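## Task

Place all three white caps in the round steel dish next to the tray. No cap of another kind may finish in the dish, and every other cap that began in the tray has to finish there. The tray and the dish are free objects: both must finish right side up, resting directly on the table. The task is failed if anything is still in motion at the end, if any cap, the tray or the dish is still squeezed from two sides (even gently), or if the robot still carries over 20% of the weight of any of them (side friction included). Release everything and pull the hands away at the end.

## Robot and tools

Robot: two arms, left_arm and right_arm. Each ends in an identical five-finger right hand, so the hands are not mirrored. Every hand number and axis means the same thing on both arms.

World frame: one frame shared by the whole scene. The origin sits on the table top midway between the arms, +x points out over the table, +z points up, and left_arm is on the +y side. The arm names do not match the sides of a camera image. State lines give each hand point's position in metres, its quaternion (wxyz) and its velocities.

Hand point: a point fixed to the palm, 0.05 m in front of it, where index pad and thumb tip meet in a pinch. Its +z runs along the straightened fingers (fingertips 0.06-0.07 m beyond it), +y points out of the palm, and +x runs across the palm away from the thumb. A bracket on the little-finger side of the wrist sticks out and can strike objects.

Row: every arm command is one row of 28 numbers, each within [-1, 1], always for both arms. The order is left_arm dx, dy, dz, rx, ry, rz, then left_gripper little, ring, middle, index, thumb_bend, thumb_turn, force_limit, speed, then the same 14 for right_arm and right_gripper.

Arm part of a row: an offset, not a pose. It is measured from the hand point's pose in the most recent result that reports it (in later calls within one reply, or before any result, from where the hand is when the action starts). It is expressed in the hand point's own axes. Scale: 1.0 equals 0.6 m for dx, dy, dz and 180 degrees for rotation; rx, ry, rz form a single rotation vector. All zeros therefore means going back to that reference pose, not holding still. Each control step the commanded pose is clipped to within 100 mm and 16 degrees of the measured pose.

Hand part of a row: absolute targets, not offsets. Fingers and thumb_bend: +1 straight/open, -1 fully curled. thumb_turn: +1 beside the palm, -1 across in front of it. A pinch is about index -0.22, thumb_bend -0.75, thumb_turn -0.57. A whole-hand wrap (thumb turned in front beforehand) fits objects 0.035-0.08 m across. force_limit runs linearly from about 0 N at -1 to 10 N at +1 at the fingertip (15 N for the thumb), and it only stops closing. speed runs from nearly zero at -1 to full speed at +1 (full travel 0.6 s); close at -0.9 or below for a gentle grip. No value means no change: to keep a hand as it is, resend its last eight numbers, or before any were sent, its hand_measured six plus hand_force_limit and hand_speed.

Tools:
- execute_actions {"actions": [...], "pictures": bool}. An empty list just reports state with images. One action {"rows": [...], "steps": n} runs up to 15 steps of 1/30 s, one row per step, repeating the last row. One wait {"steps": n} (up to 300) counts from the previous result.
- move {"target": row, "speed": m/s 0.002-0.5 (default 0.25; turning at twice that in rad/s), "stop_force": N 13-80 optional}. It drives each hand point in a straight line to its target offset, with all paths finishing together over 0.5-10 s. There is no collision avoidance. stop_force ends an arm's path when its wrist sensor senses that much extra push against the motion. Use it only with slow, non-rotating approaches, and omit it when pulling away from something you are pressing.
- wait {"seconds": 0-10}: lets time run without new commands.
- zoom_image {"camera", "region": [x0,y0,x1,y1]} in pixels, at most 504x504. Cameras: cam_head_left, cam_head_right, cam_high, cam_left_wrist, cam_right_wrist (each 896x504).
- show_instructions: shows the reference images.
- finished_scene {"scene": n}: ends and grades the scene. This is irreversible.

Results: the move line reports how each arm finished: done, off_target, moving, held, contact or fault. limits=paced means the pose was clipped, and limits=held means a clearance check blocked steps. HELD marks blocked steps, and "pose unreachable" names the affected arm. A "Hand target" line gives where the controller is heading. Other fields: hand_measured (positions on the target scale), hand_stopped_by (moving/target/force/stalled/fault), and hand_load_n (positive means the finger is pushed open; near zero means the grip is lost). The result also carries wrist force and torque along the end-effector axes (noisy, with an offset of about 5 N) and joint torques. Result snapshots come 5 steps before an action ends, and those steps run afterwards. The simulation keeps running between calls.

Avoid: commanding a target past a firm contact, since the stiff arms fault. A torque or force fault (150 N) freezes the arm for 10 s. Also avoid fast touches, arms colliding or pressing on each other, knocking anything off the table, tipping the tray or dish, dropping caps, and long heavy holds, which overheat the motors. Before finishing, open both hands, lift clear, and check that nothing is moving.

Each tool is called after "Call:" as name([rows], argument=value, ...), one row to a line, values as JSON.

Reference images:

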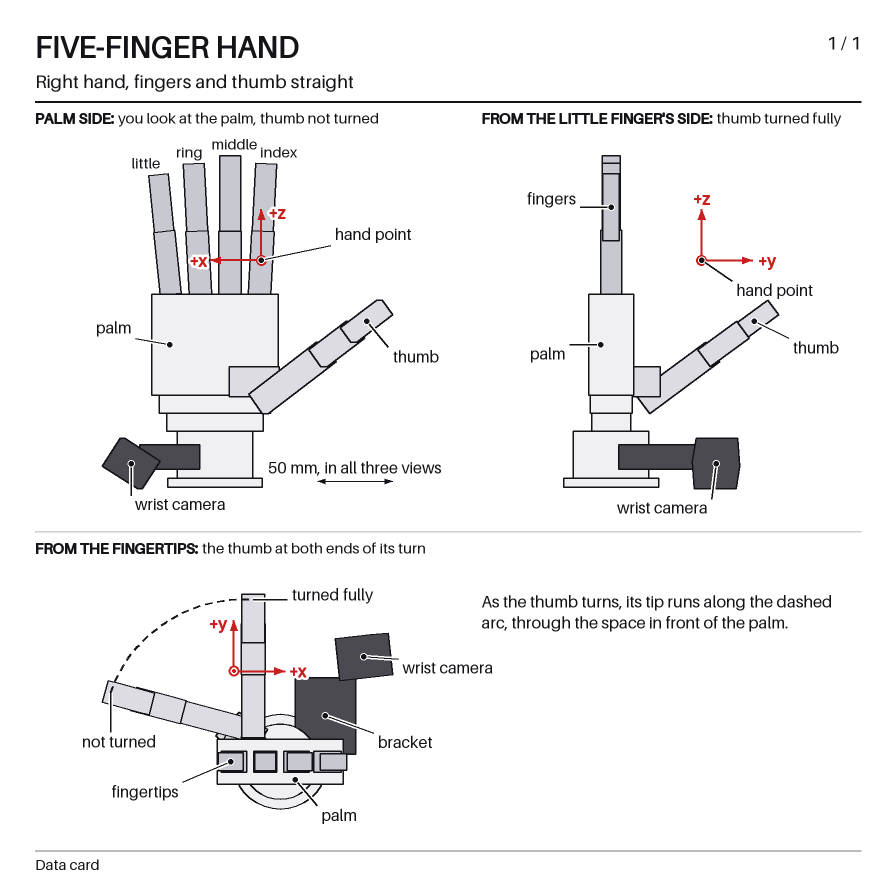

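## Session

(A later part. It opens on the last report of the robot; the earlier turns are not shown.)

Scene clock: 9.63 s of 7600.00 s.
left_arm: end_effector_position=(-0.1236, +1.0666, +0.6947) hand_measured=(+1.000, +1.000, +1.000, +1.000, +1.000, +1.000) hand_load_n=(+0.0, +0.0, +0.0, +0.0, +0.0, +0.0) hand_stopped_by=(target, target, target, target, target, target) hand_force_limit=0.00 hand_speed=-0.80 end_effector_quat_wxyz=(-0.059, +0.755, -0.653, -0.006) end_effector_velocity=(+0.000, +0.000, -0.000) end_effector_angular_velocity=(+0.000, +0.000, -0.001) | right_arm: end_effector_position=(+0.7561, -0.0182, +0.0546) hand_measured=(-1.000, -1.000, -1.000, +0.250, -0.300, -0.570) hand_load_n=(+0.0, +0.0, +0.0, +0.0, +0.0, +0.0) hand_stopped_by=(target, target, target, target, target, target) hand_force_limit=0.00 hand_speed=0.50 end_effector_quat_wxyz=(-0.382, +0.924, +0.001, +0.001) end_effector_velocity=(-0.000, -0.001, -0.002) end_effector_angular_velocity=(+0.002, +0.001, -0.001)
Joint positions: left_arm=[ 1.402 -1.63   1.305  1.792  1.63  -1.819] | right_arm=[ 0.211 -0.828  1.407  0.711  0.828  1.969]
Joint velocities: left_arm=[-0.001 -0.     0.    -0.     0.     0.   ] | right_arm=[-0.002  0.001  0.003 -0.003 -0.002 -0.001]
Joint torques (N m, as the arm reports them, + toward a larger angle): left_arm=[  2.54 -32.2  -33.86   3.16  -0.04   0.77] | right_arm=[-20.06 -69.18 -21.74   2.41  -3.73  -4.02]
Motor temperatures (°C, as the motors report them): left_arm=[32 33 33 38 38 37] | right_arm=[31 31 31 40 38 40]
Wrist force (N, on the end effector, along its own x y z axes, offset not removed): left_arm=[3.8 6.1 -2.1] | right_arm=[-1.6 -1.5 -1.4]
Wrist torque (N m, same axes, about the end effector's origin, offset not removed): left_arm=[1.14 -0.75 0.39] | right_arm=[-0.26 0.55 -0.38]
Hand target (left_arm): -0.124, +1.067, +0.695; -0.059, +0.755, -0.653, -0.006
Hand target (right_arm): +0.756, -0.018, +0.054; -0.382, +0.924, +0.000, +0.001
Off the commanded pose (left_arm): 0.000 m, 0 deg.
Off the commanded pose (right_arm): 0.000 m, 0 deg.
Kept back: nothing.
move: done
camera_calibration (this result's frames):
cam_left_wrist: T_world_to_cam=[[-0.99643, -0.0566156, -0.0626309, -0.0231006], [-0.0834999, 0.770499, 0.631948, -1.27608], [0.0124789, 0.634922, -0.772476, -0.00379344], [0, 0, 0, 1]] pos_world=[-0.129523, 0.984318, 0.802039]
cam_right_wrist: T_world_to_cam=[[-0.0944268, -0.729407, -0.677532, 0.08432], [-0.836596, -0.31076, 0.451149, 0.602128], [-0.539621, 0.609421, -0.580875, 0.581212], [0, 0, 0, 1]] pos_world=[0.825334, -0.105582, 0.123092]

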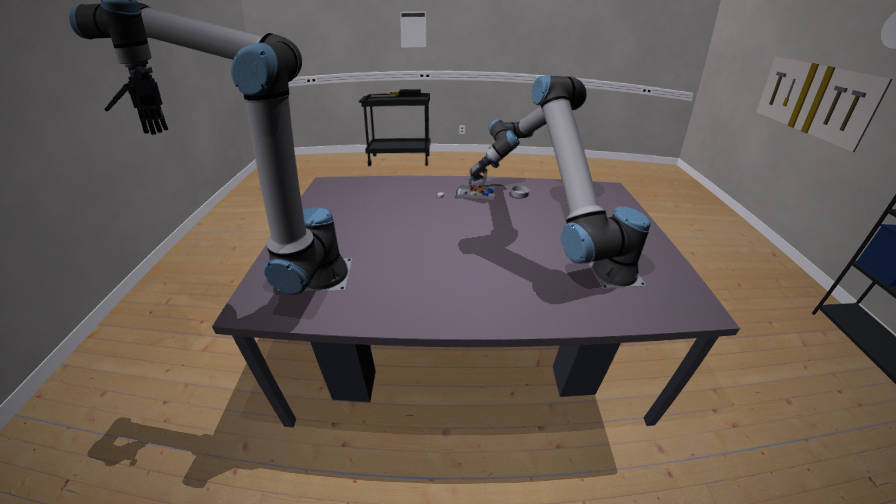

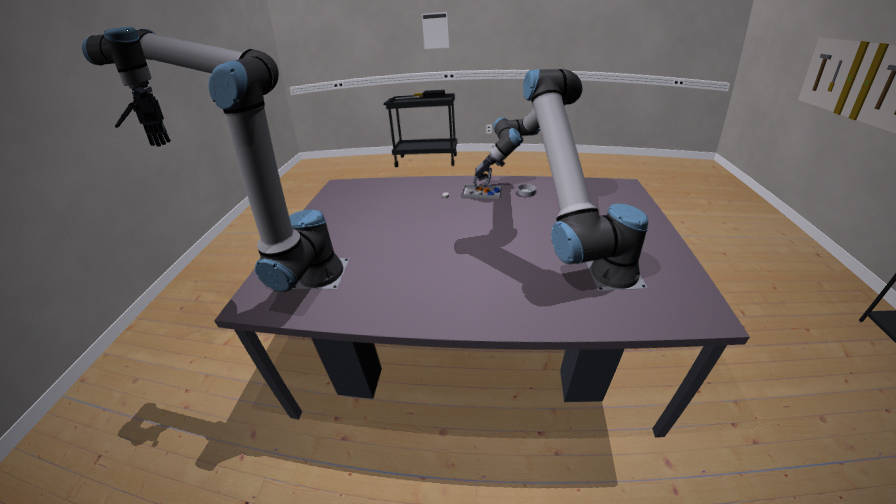

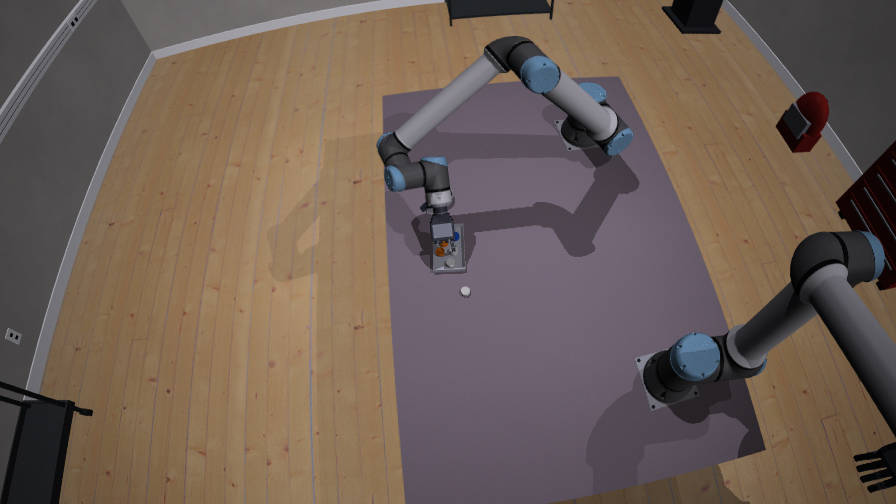

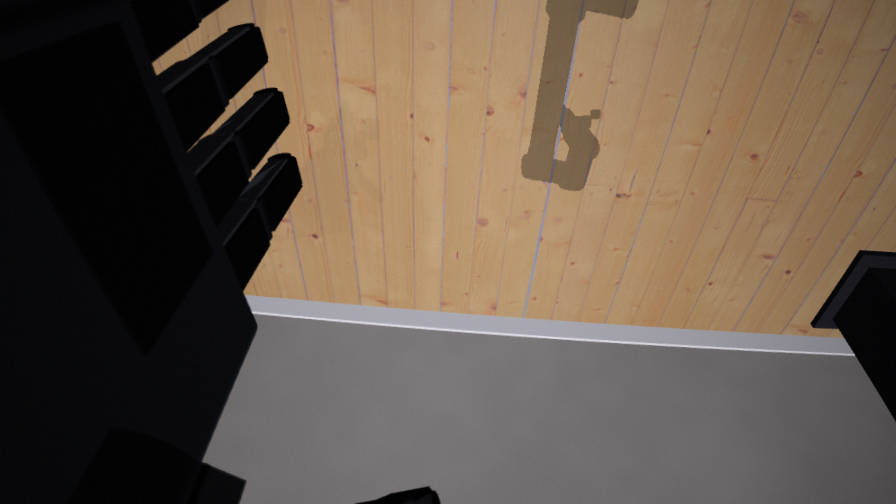

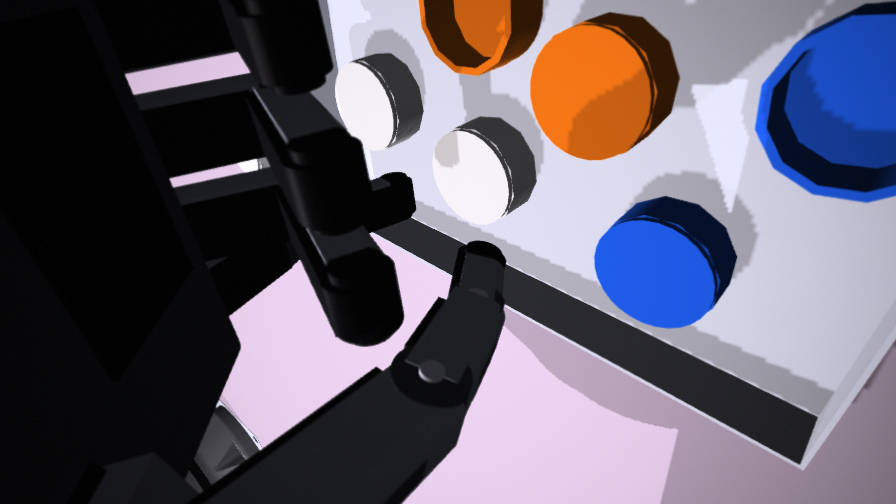

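Call:
move(target=[0,0,0,0,0,0,1,1,1,1,1,1,0,-0.8, 0.007,0.002,0.021,0.089,0,0,-1,-1,-1,0.3,-0.3,-0.57,0,0.5], speed=0.1)

Call:
zoom_image(camera="cam_head_left", region=[440, 150, 530, 210])

Call:
zoom_image(camera="cam_high", region=[410, 200, 490, 280])

Scene clock: 11.87 s of 7600.00 s.
left_arm: end_effector_position=(-0.1236, +1.0666, +0.6947) hand_measured=(+1.000, +1.000, +1.000, +1.000, +1.000, +1.000) hand_load_n=(+0.0, +0.0, +0.0, +0.0, +0.0, +0.0) hand_stopped_by=(target, target, target, target, target, target) hand_force_limit=0.00 hand_speed=-0.80 end_effector_quat_wxyz=(-0.059, +0.755, -0.653, -0.006) end_effector_velocity=(+0.001, +0.000, -0.000) end_effector_angular_velocity=(-0.000, +0.000, -0.002) | right_arm: end_effector_position=(+0.7603, -0.0102, +0.0449) hand_measured=(-1.000, -1.000, -1.000, +0.300, -0.300, -0.570) hand_load_n=(+0.0, +0.0, +0.0, +0.0, +0.0, +0.0) hand_stopped_by=(target, target, target, target, target, target) hand_force_limit=0.00 hand_speed=0.50 end_effector_quat_wxyz=(-0.507, +0.862, +0.001, +0.001) end_effector_velocity=(+0.000, +0.000, -0.000) end_effector_angular_velocity=(+0.011, +0.001, -0.001)
Joint positions: left_arm=[ 1.402 -1.63   1.305  1.792  1.63  -1.819] | right_arm=[ 0.147 -0.815  1.483  0.518  0.551  2.011]
Joint velocities: left_arm=[-0.001  0.     0.     0.     0.     0.   ] | right_arm=[-0.003  0.001  0.003 -0.01  -0.01   0.005]
Joint torques (N m, as the arm reports them, + toward a larger angle): left_arm=[ -2.27 -32.12 -34.09   3.44   0.15   0.67] | right_arm=[-22.31 -66.93 -21.69   2.21  -4.03   4.86]
Motor temperatures (°C, as the motors report them): left_arm=[32 33 33 38 38 37] | right_arm=[31 31 31 40 38 40]
Wrist force (N, on the end effector, along its own x y z axes, offset not removed): left_arm=[4.8 -1.2 -2.1] | right_arm=[-2.0 -1.8 1.0]
Wrist torque (N m, same axes, about the end effector's origin, offset not removed): left_arm=[0.20 -0.61 0.52] | right_arm=[-0.45 0.50 -0.43]
Hand target (left_arm): -0.124, +1.067, +0.695; -0.059, +0.755, -0.653, -0.006
Hand target (right_arm): +0.760, -0.010, +0.045; -0.507, +0.862, +0.001, +0.001
Off the commanded pose (left_arm): 0.000 m, 0 deg.
Off the commanded pose (right_arm): 0.000 m, 0 deg.
Kept back: nothing.
move: done
camera_calibration (this result's frames):
cam_left_wrist: T_world_to_cam=[[-0.99643, -0.0566158, -0.0626309, -0.0231005], [-0.0835, 0.770499, 0.631948, -1.27608], [0.0124788, 0.634922, -0.772476, -0.00379335], [0, 0, 0, 1]] pos_world=[-0.129523, 0.984318, 0.802039]
cam_right_wrist: T_world_to_cam=[[-0.0940001, -0.514942, -0.852056, 0.0936954], [-0.83605, -0.423847, 0.348387, 0.61552], [-0.54054, 0.74511, -0.390676, 0.566459], [0, 0, 0, 1]] pos_world=[0.829607, -0.112941, 0.0866964]

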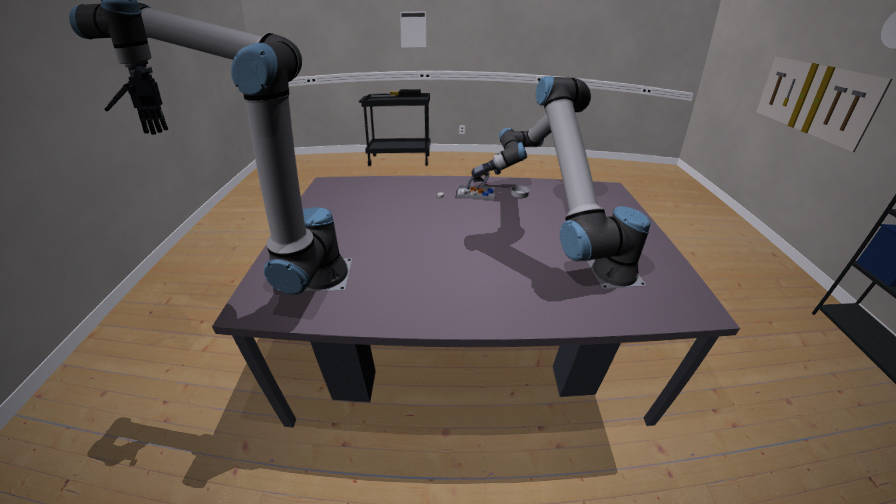

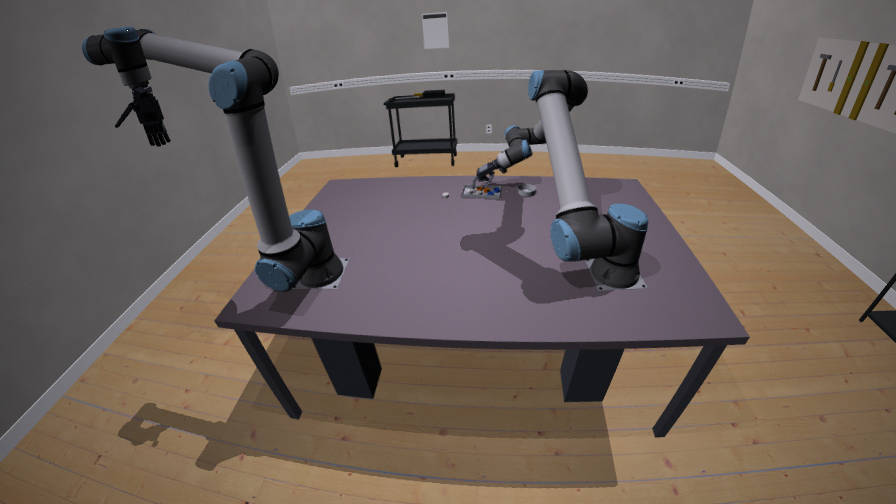

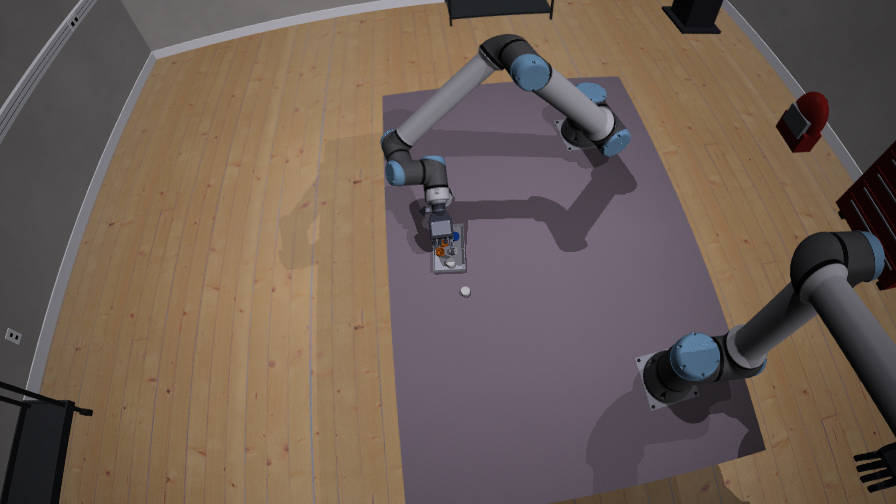

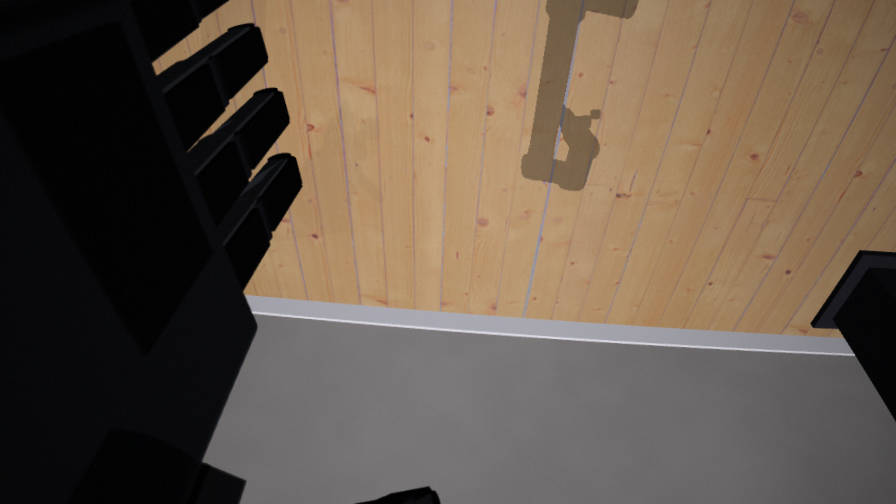

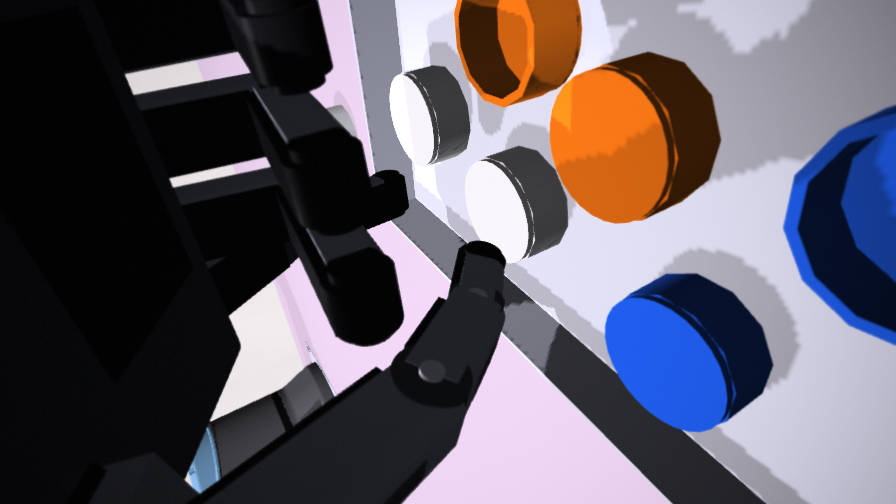

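Region (440, 150, 530, 210) of cam_head_left's 896x504 image, scaled by 5.600, with more detail than that image has.

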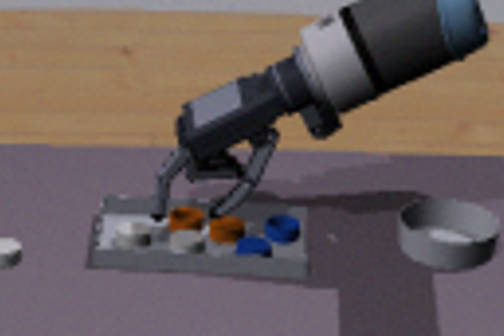

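Region (410, 200, 490, 280) of cam_high's 896x504 image, scaled by 6.300, with more detail than that image has.

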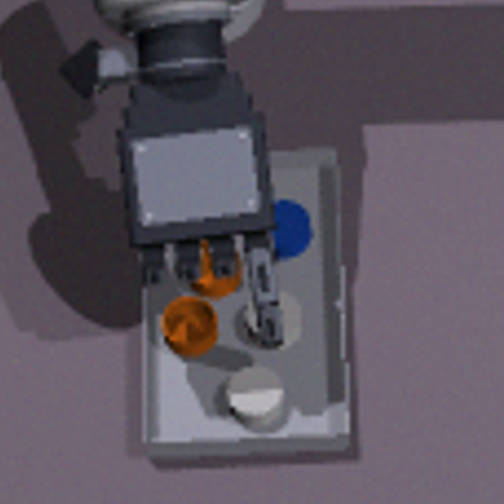

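Call:
move(target=[0,0,0,0,0,0,1,1,1,1,1,1,0,-0.8, 0,0.025,0.014,0,0,0,-1,-1,-1,0.3,-0.3,-0.57,0,0.5], speed=0.05)

Call:
zoom_image(camera="cam_head_left", region=[440, 150, 530, 210])

Scene clock: 13.00 s of 7600.00 s.
left_arm: end_effector_position=(-0.1236, +1.0666, +0.6947) hand_measured=(+1.000, +1.000, +1.000, +1.000, +1.000, +1.000) hand_load_n=(+0.0, +0.0, +0.0, +0.0, +0.0, +0.0) hand_stopped_by=(target, target, target, target, target, target) hand_force_limit=0.00 hand_speed=-0.80 end_effector_quat_wxyz=(-0.059, +0.755, -0.653, -0.006) end_effector_velocity=(+0.001, +0.001, +0.000) end_effector_angular_velocity=(+0.000, -0.000, -0.003) | right_arm: end_effector_position=(+0.7604, -0.0102, +0.0278) hand_measured=(-1.000, -1.000, -1.000, +0.300, -0.300, -0.570) hand_load_n=(+0.0, +0.0, +0.0, +0.0, +0.0, +0.0) hand_stopped_by=(target, target, target, target, target, target) hand_force_limit=0.00 hand_speed=0.50 end_effector_quat_wxyz=(-0.507, +0.862, +0.001, +0.001) end_effector_velocity=(+0.000, -0.000, -0.001) end_effector_angular_velocity=(-0.001, +0.000, -0.000)
Joint positions: left_arm=[ 1.402 -1.63   1.305  1.792  1.63  -1.819] | right_arm=[ 0.146 -0.797  1.487  0.497  0.551  2.011]
Joint velocities: left_arm=[-0.002  0.    -0.     0.     0.     0.   ] | right_arm=[ 0.     0.001  0.    -0.001  0.001  0.   ]
Joint torques (N m, as the arm reports them, + toward a larger angle): left_arm=[  1.67 -32.49 -33.81   3.5    0.08   0.75] | right_arm=[ 19.88 -71.12 -20.63   1.75   1.57  -4.12]
Motor temperatures (°C, as the motors report them): left_arm=[32 33 33 38 38 37] | right_arm=[31 31 31 40 38 40]
Wrist force (N, on the end effector, along its own x y z axes, offset not removed): left_arm=[-3.9 -1.1 -9.0] | right_arm=[-1.5 -1.7 -1.1]
Wrist torque (N m, same axes, about the end effector's origin, offset not removed): left_arm=[0.62 0.79 0.03] | right_arm=[-0.28 0.47 -0.47]
Hand target (left_arm): -0.124, +1.067, +0.695; -0.059, +0.755, -0.653, -0.006
Hand target (right_arm): +0.760, -0.010, +0.028; -0.507, +0.862, +0.001, +0.001
Off the commanded pose (left_arm): 0.000 m, 0 deg.
Off the commanded pose (right_arm): 0.000 m, 0 deg.
Kept back: nothing.
move: done
camera_calibration (this result's frames):
cam_left_wrist: T_world_to_cam=[[-0.99643, -0.0566155, -0.0626308, -0.0231009], [-0.0834997, 0.770499, 0.631948, -1.27608], [0.0124789, 0.634922, -0.772476, -0.00379337], [0, 0, 0, 1]] pos_world=[-0.129523, 0.984318, 0.802039]
cam_right_wrist: T_world_to_cam=[[-0.0941038, -0.514913, -0.852062, 0.0792021], [-0.83613, -0.42369, 0.348386, 0.621623], [-0.540399, 0.745219, -0.390664, 0.55981], [0, 0, 0, 1]] pos_world=[0.829732, -0.113023, 0.0696174]

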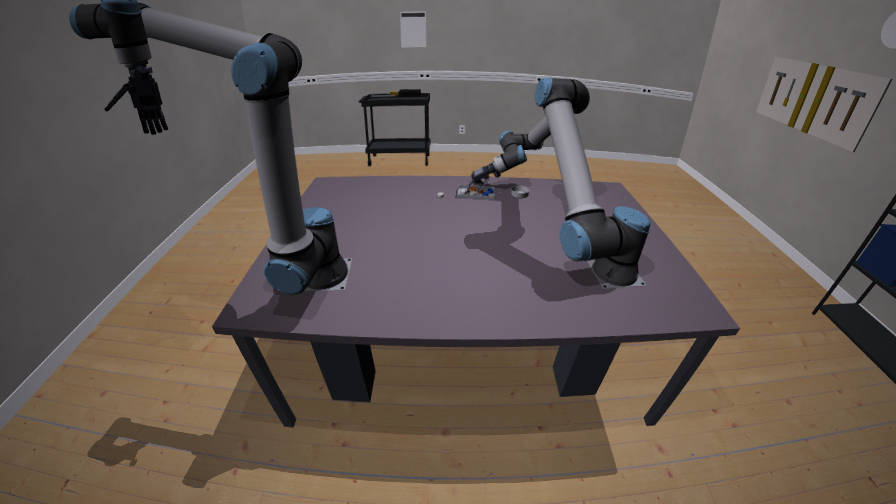

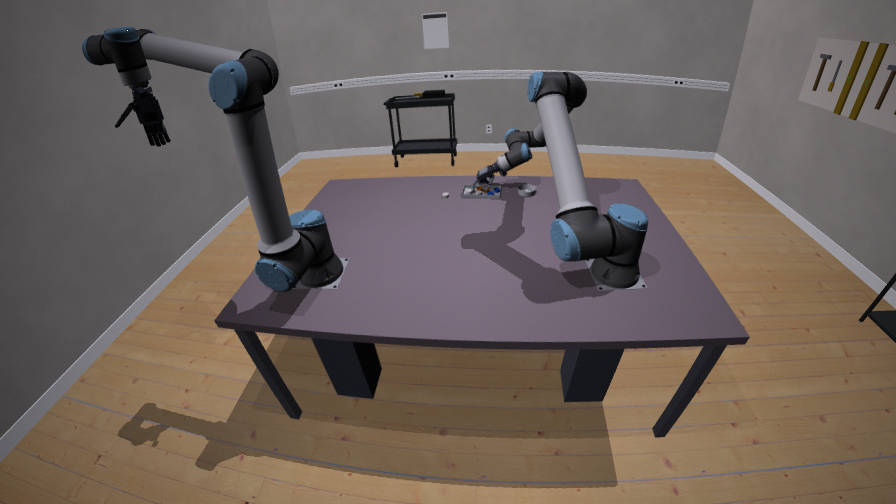

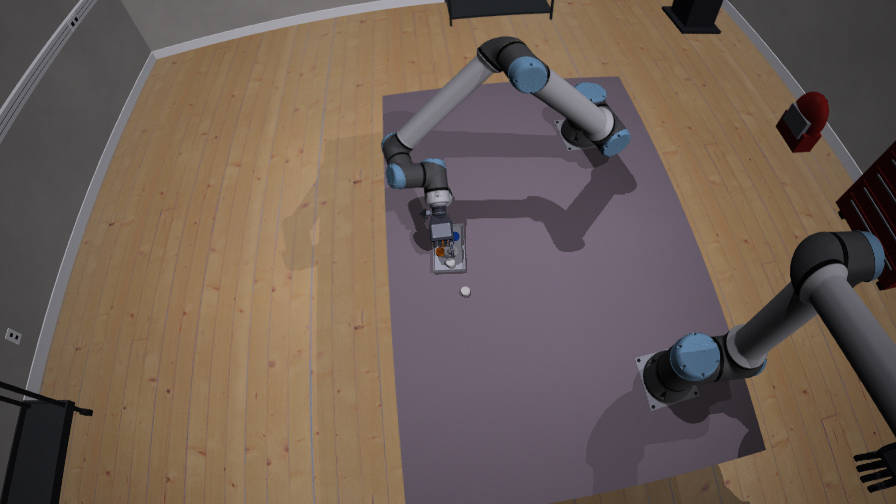

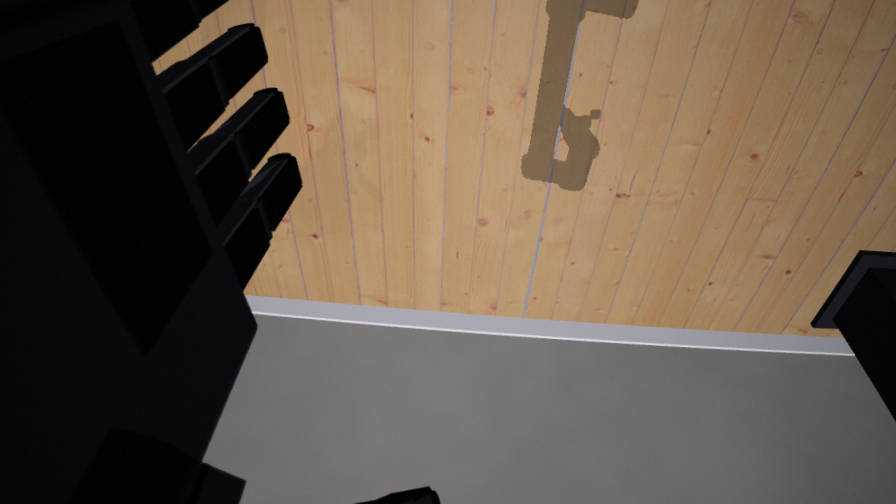

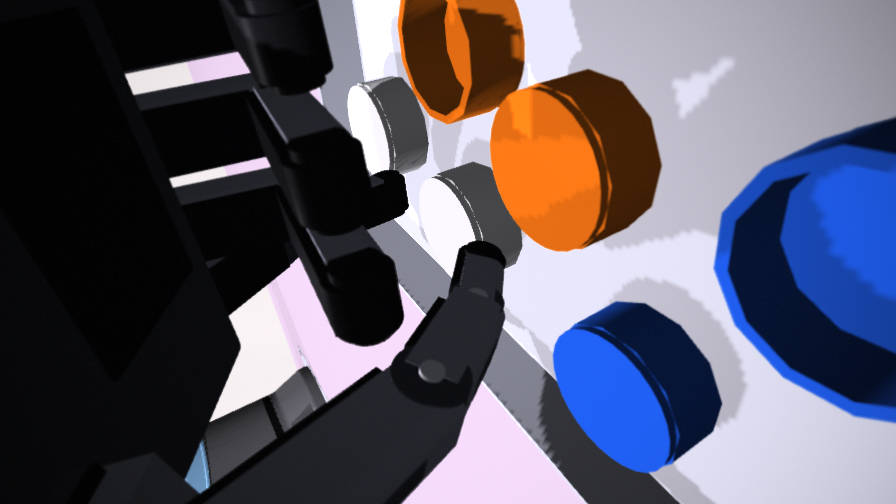

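Region (440, 150, 530, 210) of cam_head_left's 896x504 image, scaled by 5.600, with more detail than that image has.

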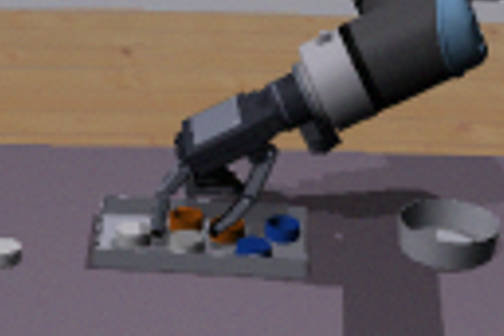

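Call:
move(target=[0,0,0,0,0,0,1,1,1,1,1,1,0,-0.8, 0.005,0.0146,0.008,0,0,0,-1,-1,-1,0.3,-0.3,-0.57,0,0.5], speed=0.02, stop_force=13)

Call:
zoom_image(camera="cam_head_left", region=[440, 150, 530, 210])

Scene clock: 14.00 s of 7600.00 s.
left_arm: end_effector_position=(-0.1236, +1.0666, +0.6947) hand_measured=(+1.000, +1.000, +1.000, +1.000, +1.000, +1.000) hand_load_n=(+0.0, +0.0, +0.0, +0.0, +0.0, +0.0) hand_stopped_by=(target, target, target, target, target, target) hand_force_limit=0.00 hand_speed=-0.80 end_effector_quat_wxyz=(-0.059, +0.755, -0.653, -0.006) end_effector_velocity=(-0.001, -0.000, +0.000) end_effector_angular_velocity=(+0.001, -0.000, +0.002) | right_arm: end_effector_position=(+0.7634, -0.0102, +0.0179) hand_measured=(-1.000, -1.000, -1.000, +0.300, -0.300, -0.570) hand_load_n=(+0.0, +0.0, +0.0, +0.0, +0.0, +0.0) hand_stopped_by=(target, target, target, target, target, target) hand_force_limit=0.00 hand_speed=0.50 end_effector_quat_wxyz=(-0.507, +0.862, +0.001, +0.001) end_effector_velocity=(+0.001, -0.000, -0.001) end_effector_angular_velocity=(+0.000, -0.000, -0.000)
Joint positions: left_arm=[ 1.402 -1.63   1.305  1.792  1.63  -1.819] | right_arm=[ 0.146 -0.783  1.482  0.489  0.551  2.009]
Joint velocities: left_arm=[ 0.002 -0.    -0.    -0.     0.     0.   ] | right_arm=[-0.001  0.002 -0.001 -0.001 -0.    -0.   ]
Joint torques (N m, as the arm reports them, + toward a larger angle): left_arm=[  1.78 -33.89 -34.69   3.52   0.19   0.73] | right_arm=[-22.04 -67.79 -35.34   1.35  -3.89  -4.31]
Motor temperatures (°C, as the motors report them): left_arm=[32 33 33 38 38 37] | right_arm=[31 31 31 40 38 40]
Wrist force (N, on the end effector, along its own x y z axes, offset not removed): left_arm=[1.6 5.5 -7.8] | right_arm=[0.6 -1.0 -0.5]
Wrist torque (N m, same axes, about the end effector's origin, offset not removed): left_arm=[1.53 0.00 0.43] | right_arm=[-0.23 0.12 -0.26]
Hand target (left_arm): -0.124, +1.067, +0.695; -0.059, +0.755, -0.653, -0.006
Hand target (right_arm): +0.763, -0.010, +0.018; -0.507, +0.862, +0.001, +0.001
Off the commanded pose (left_arm): 0.000 m, 0 deg.
Off the commanded pose (right_arm): 0.000 m, 0 deg.
Kept back: nothing.
move: done
camera_calibration (this result's frames):
cam_left_wrist: T_world_to_cam=[[-0.99643, -0.0566155, -0.0626308, -0.0231008], [-0.0834998, 0.770499, 0.631948, -1.27608], [0.0124789, 0.634922, -0.772476, -0.00379346], [0, 0, 0, 1]] pos_world=[-0.129523, 0.984318, 0.802039]
cam_right_wrist: T_world_to_cam=[[-0.0940775, -0.514944, -0.852046, 0.0710528], [-0.836114, -0.423714, 0.348395, 0.627505], [-0.540428, 0.745184, -0.39069, 0.557596], [0, 0, 0, 1]] pos_world=[0.832691, -0.113041, 0.0597678]

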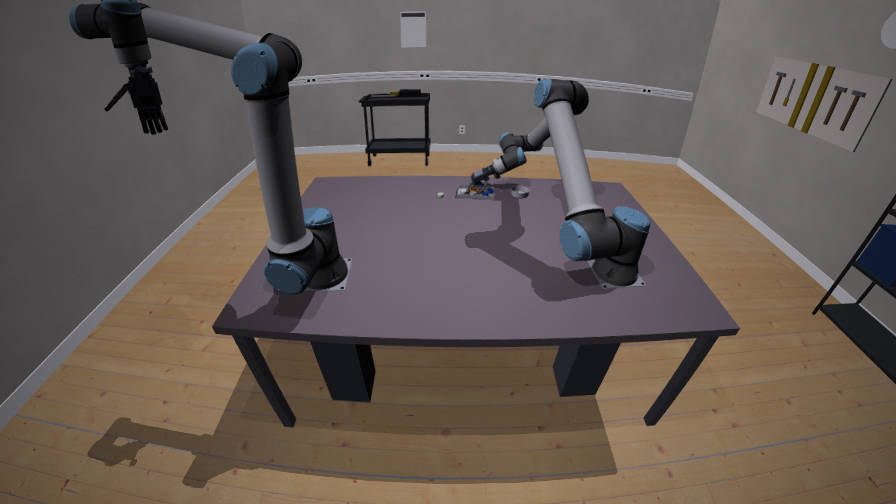

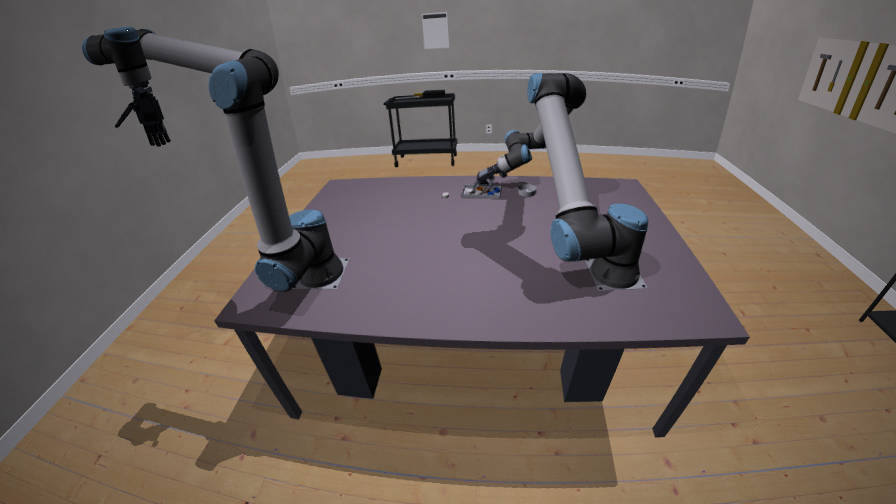

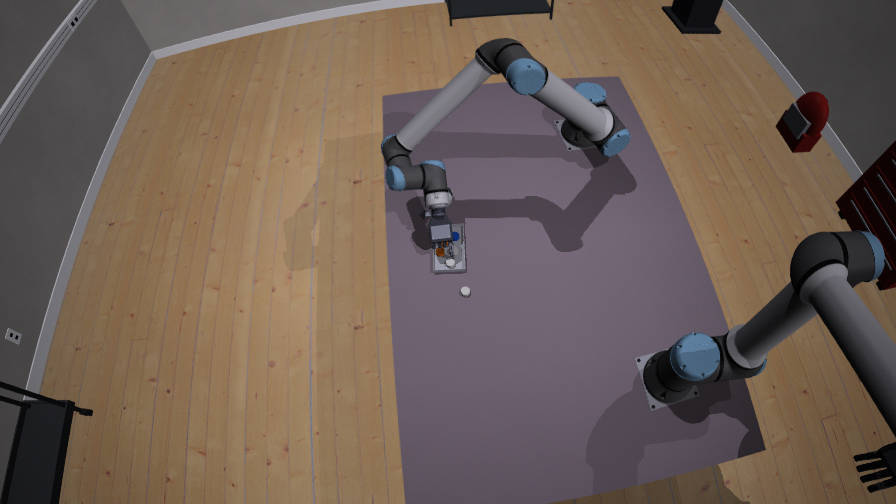

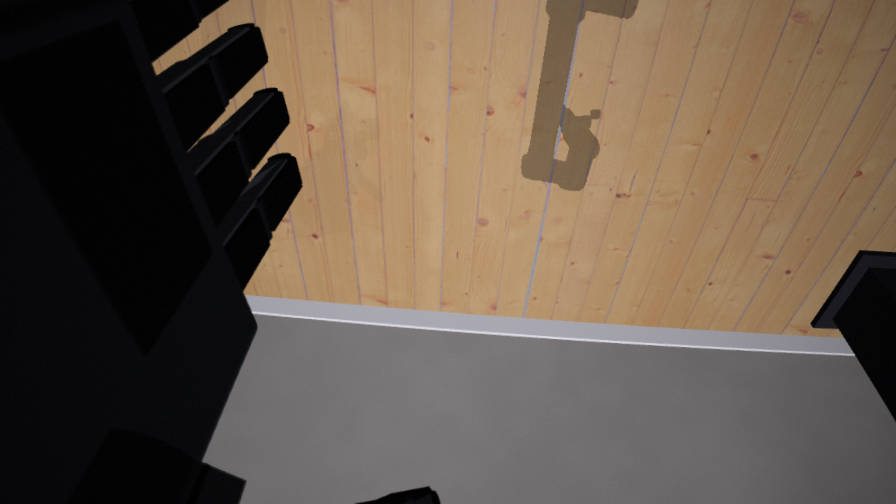

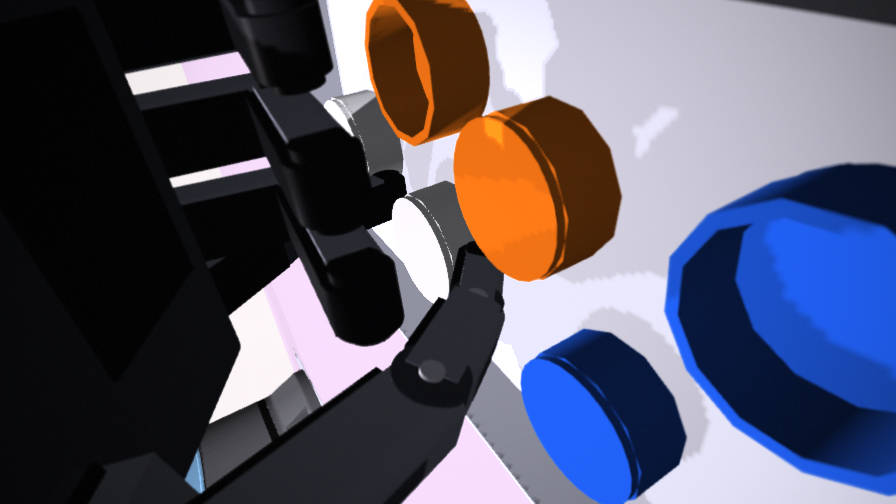

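Region (440, 150, 530, 210) of cam_head_left's 896x504 image, scaled by 5.600, with more detail than that image has.

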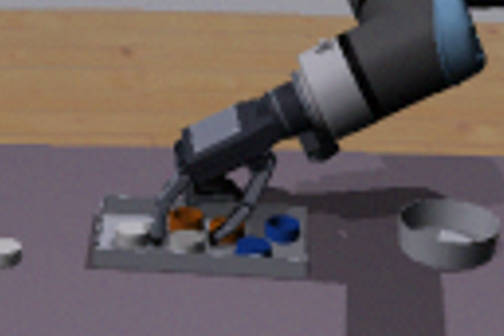

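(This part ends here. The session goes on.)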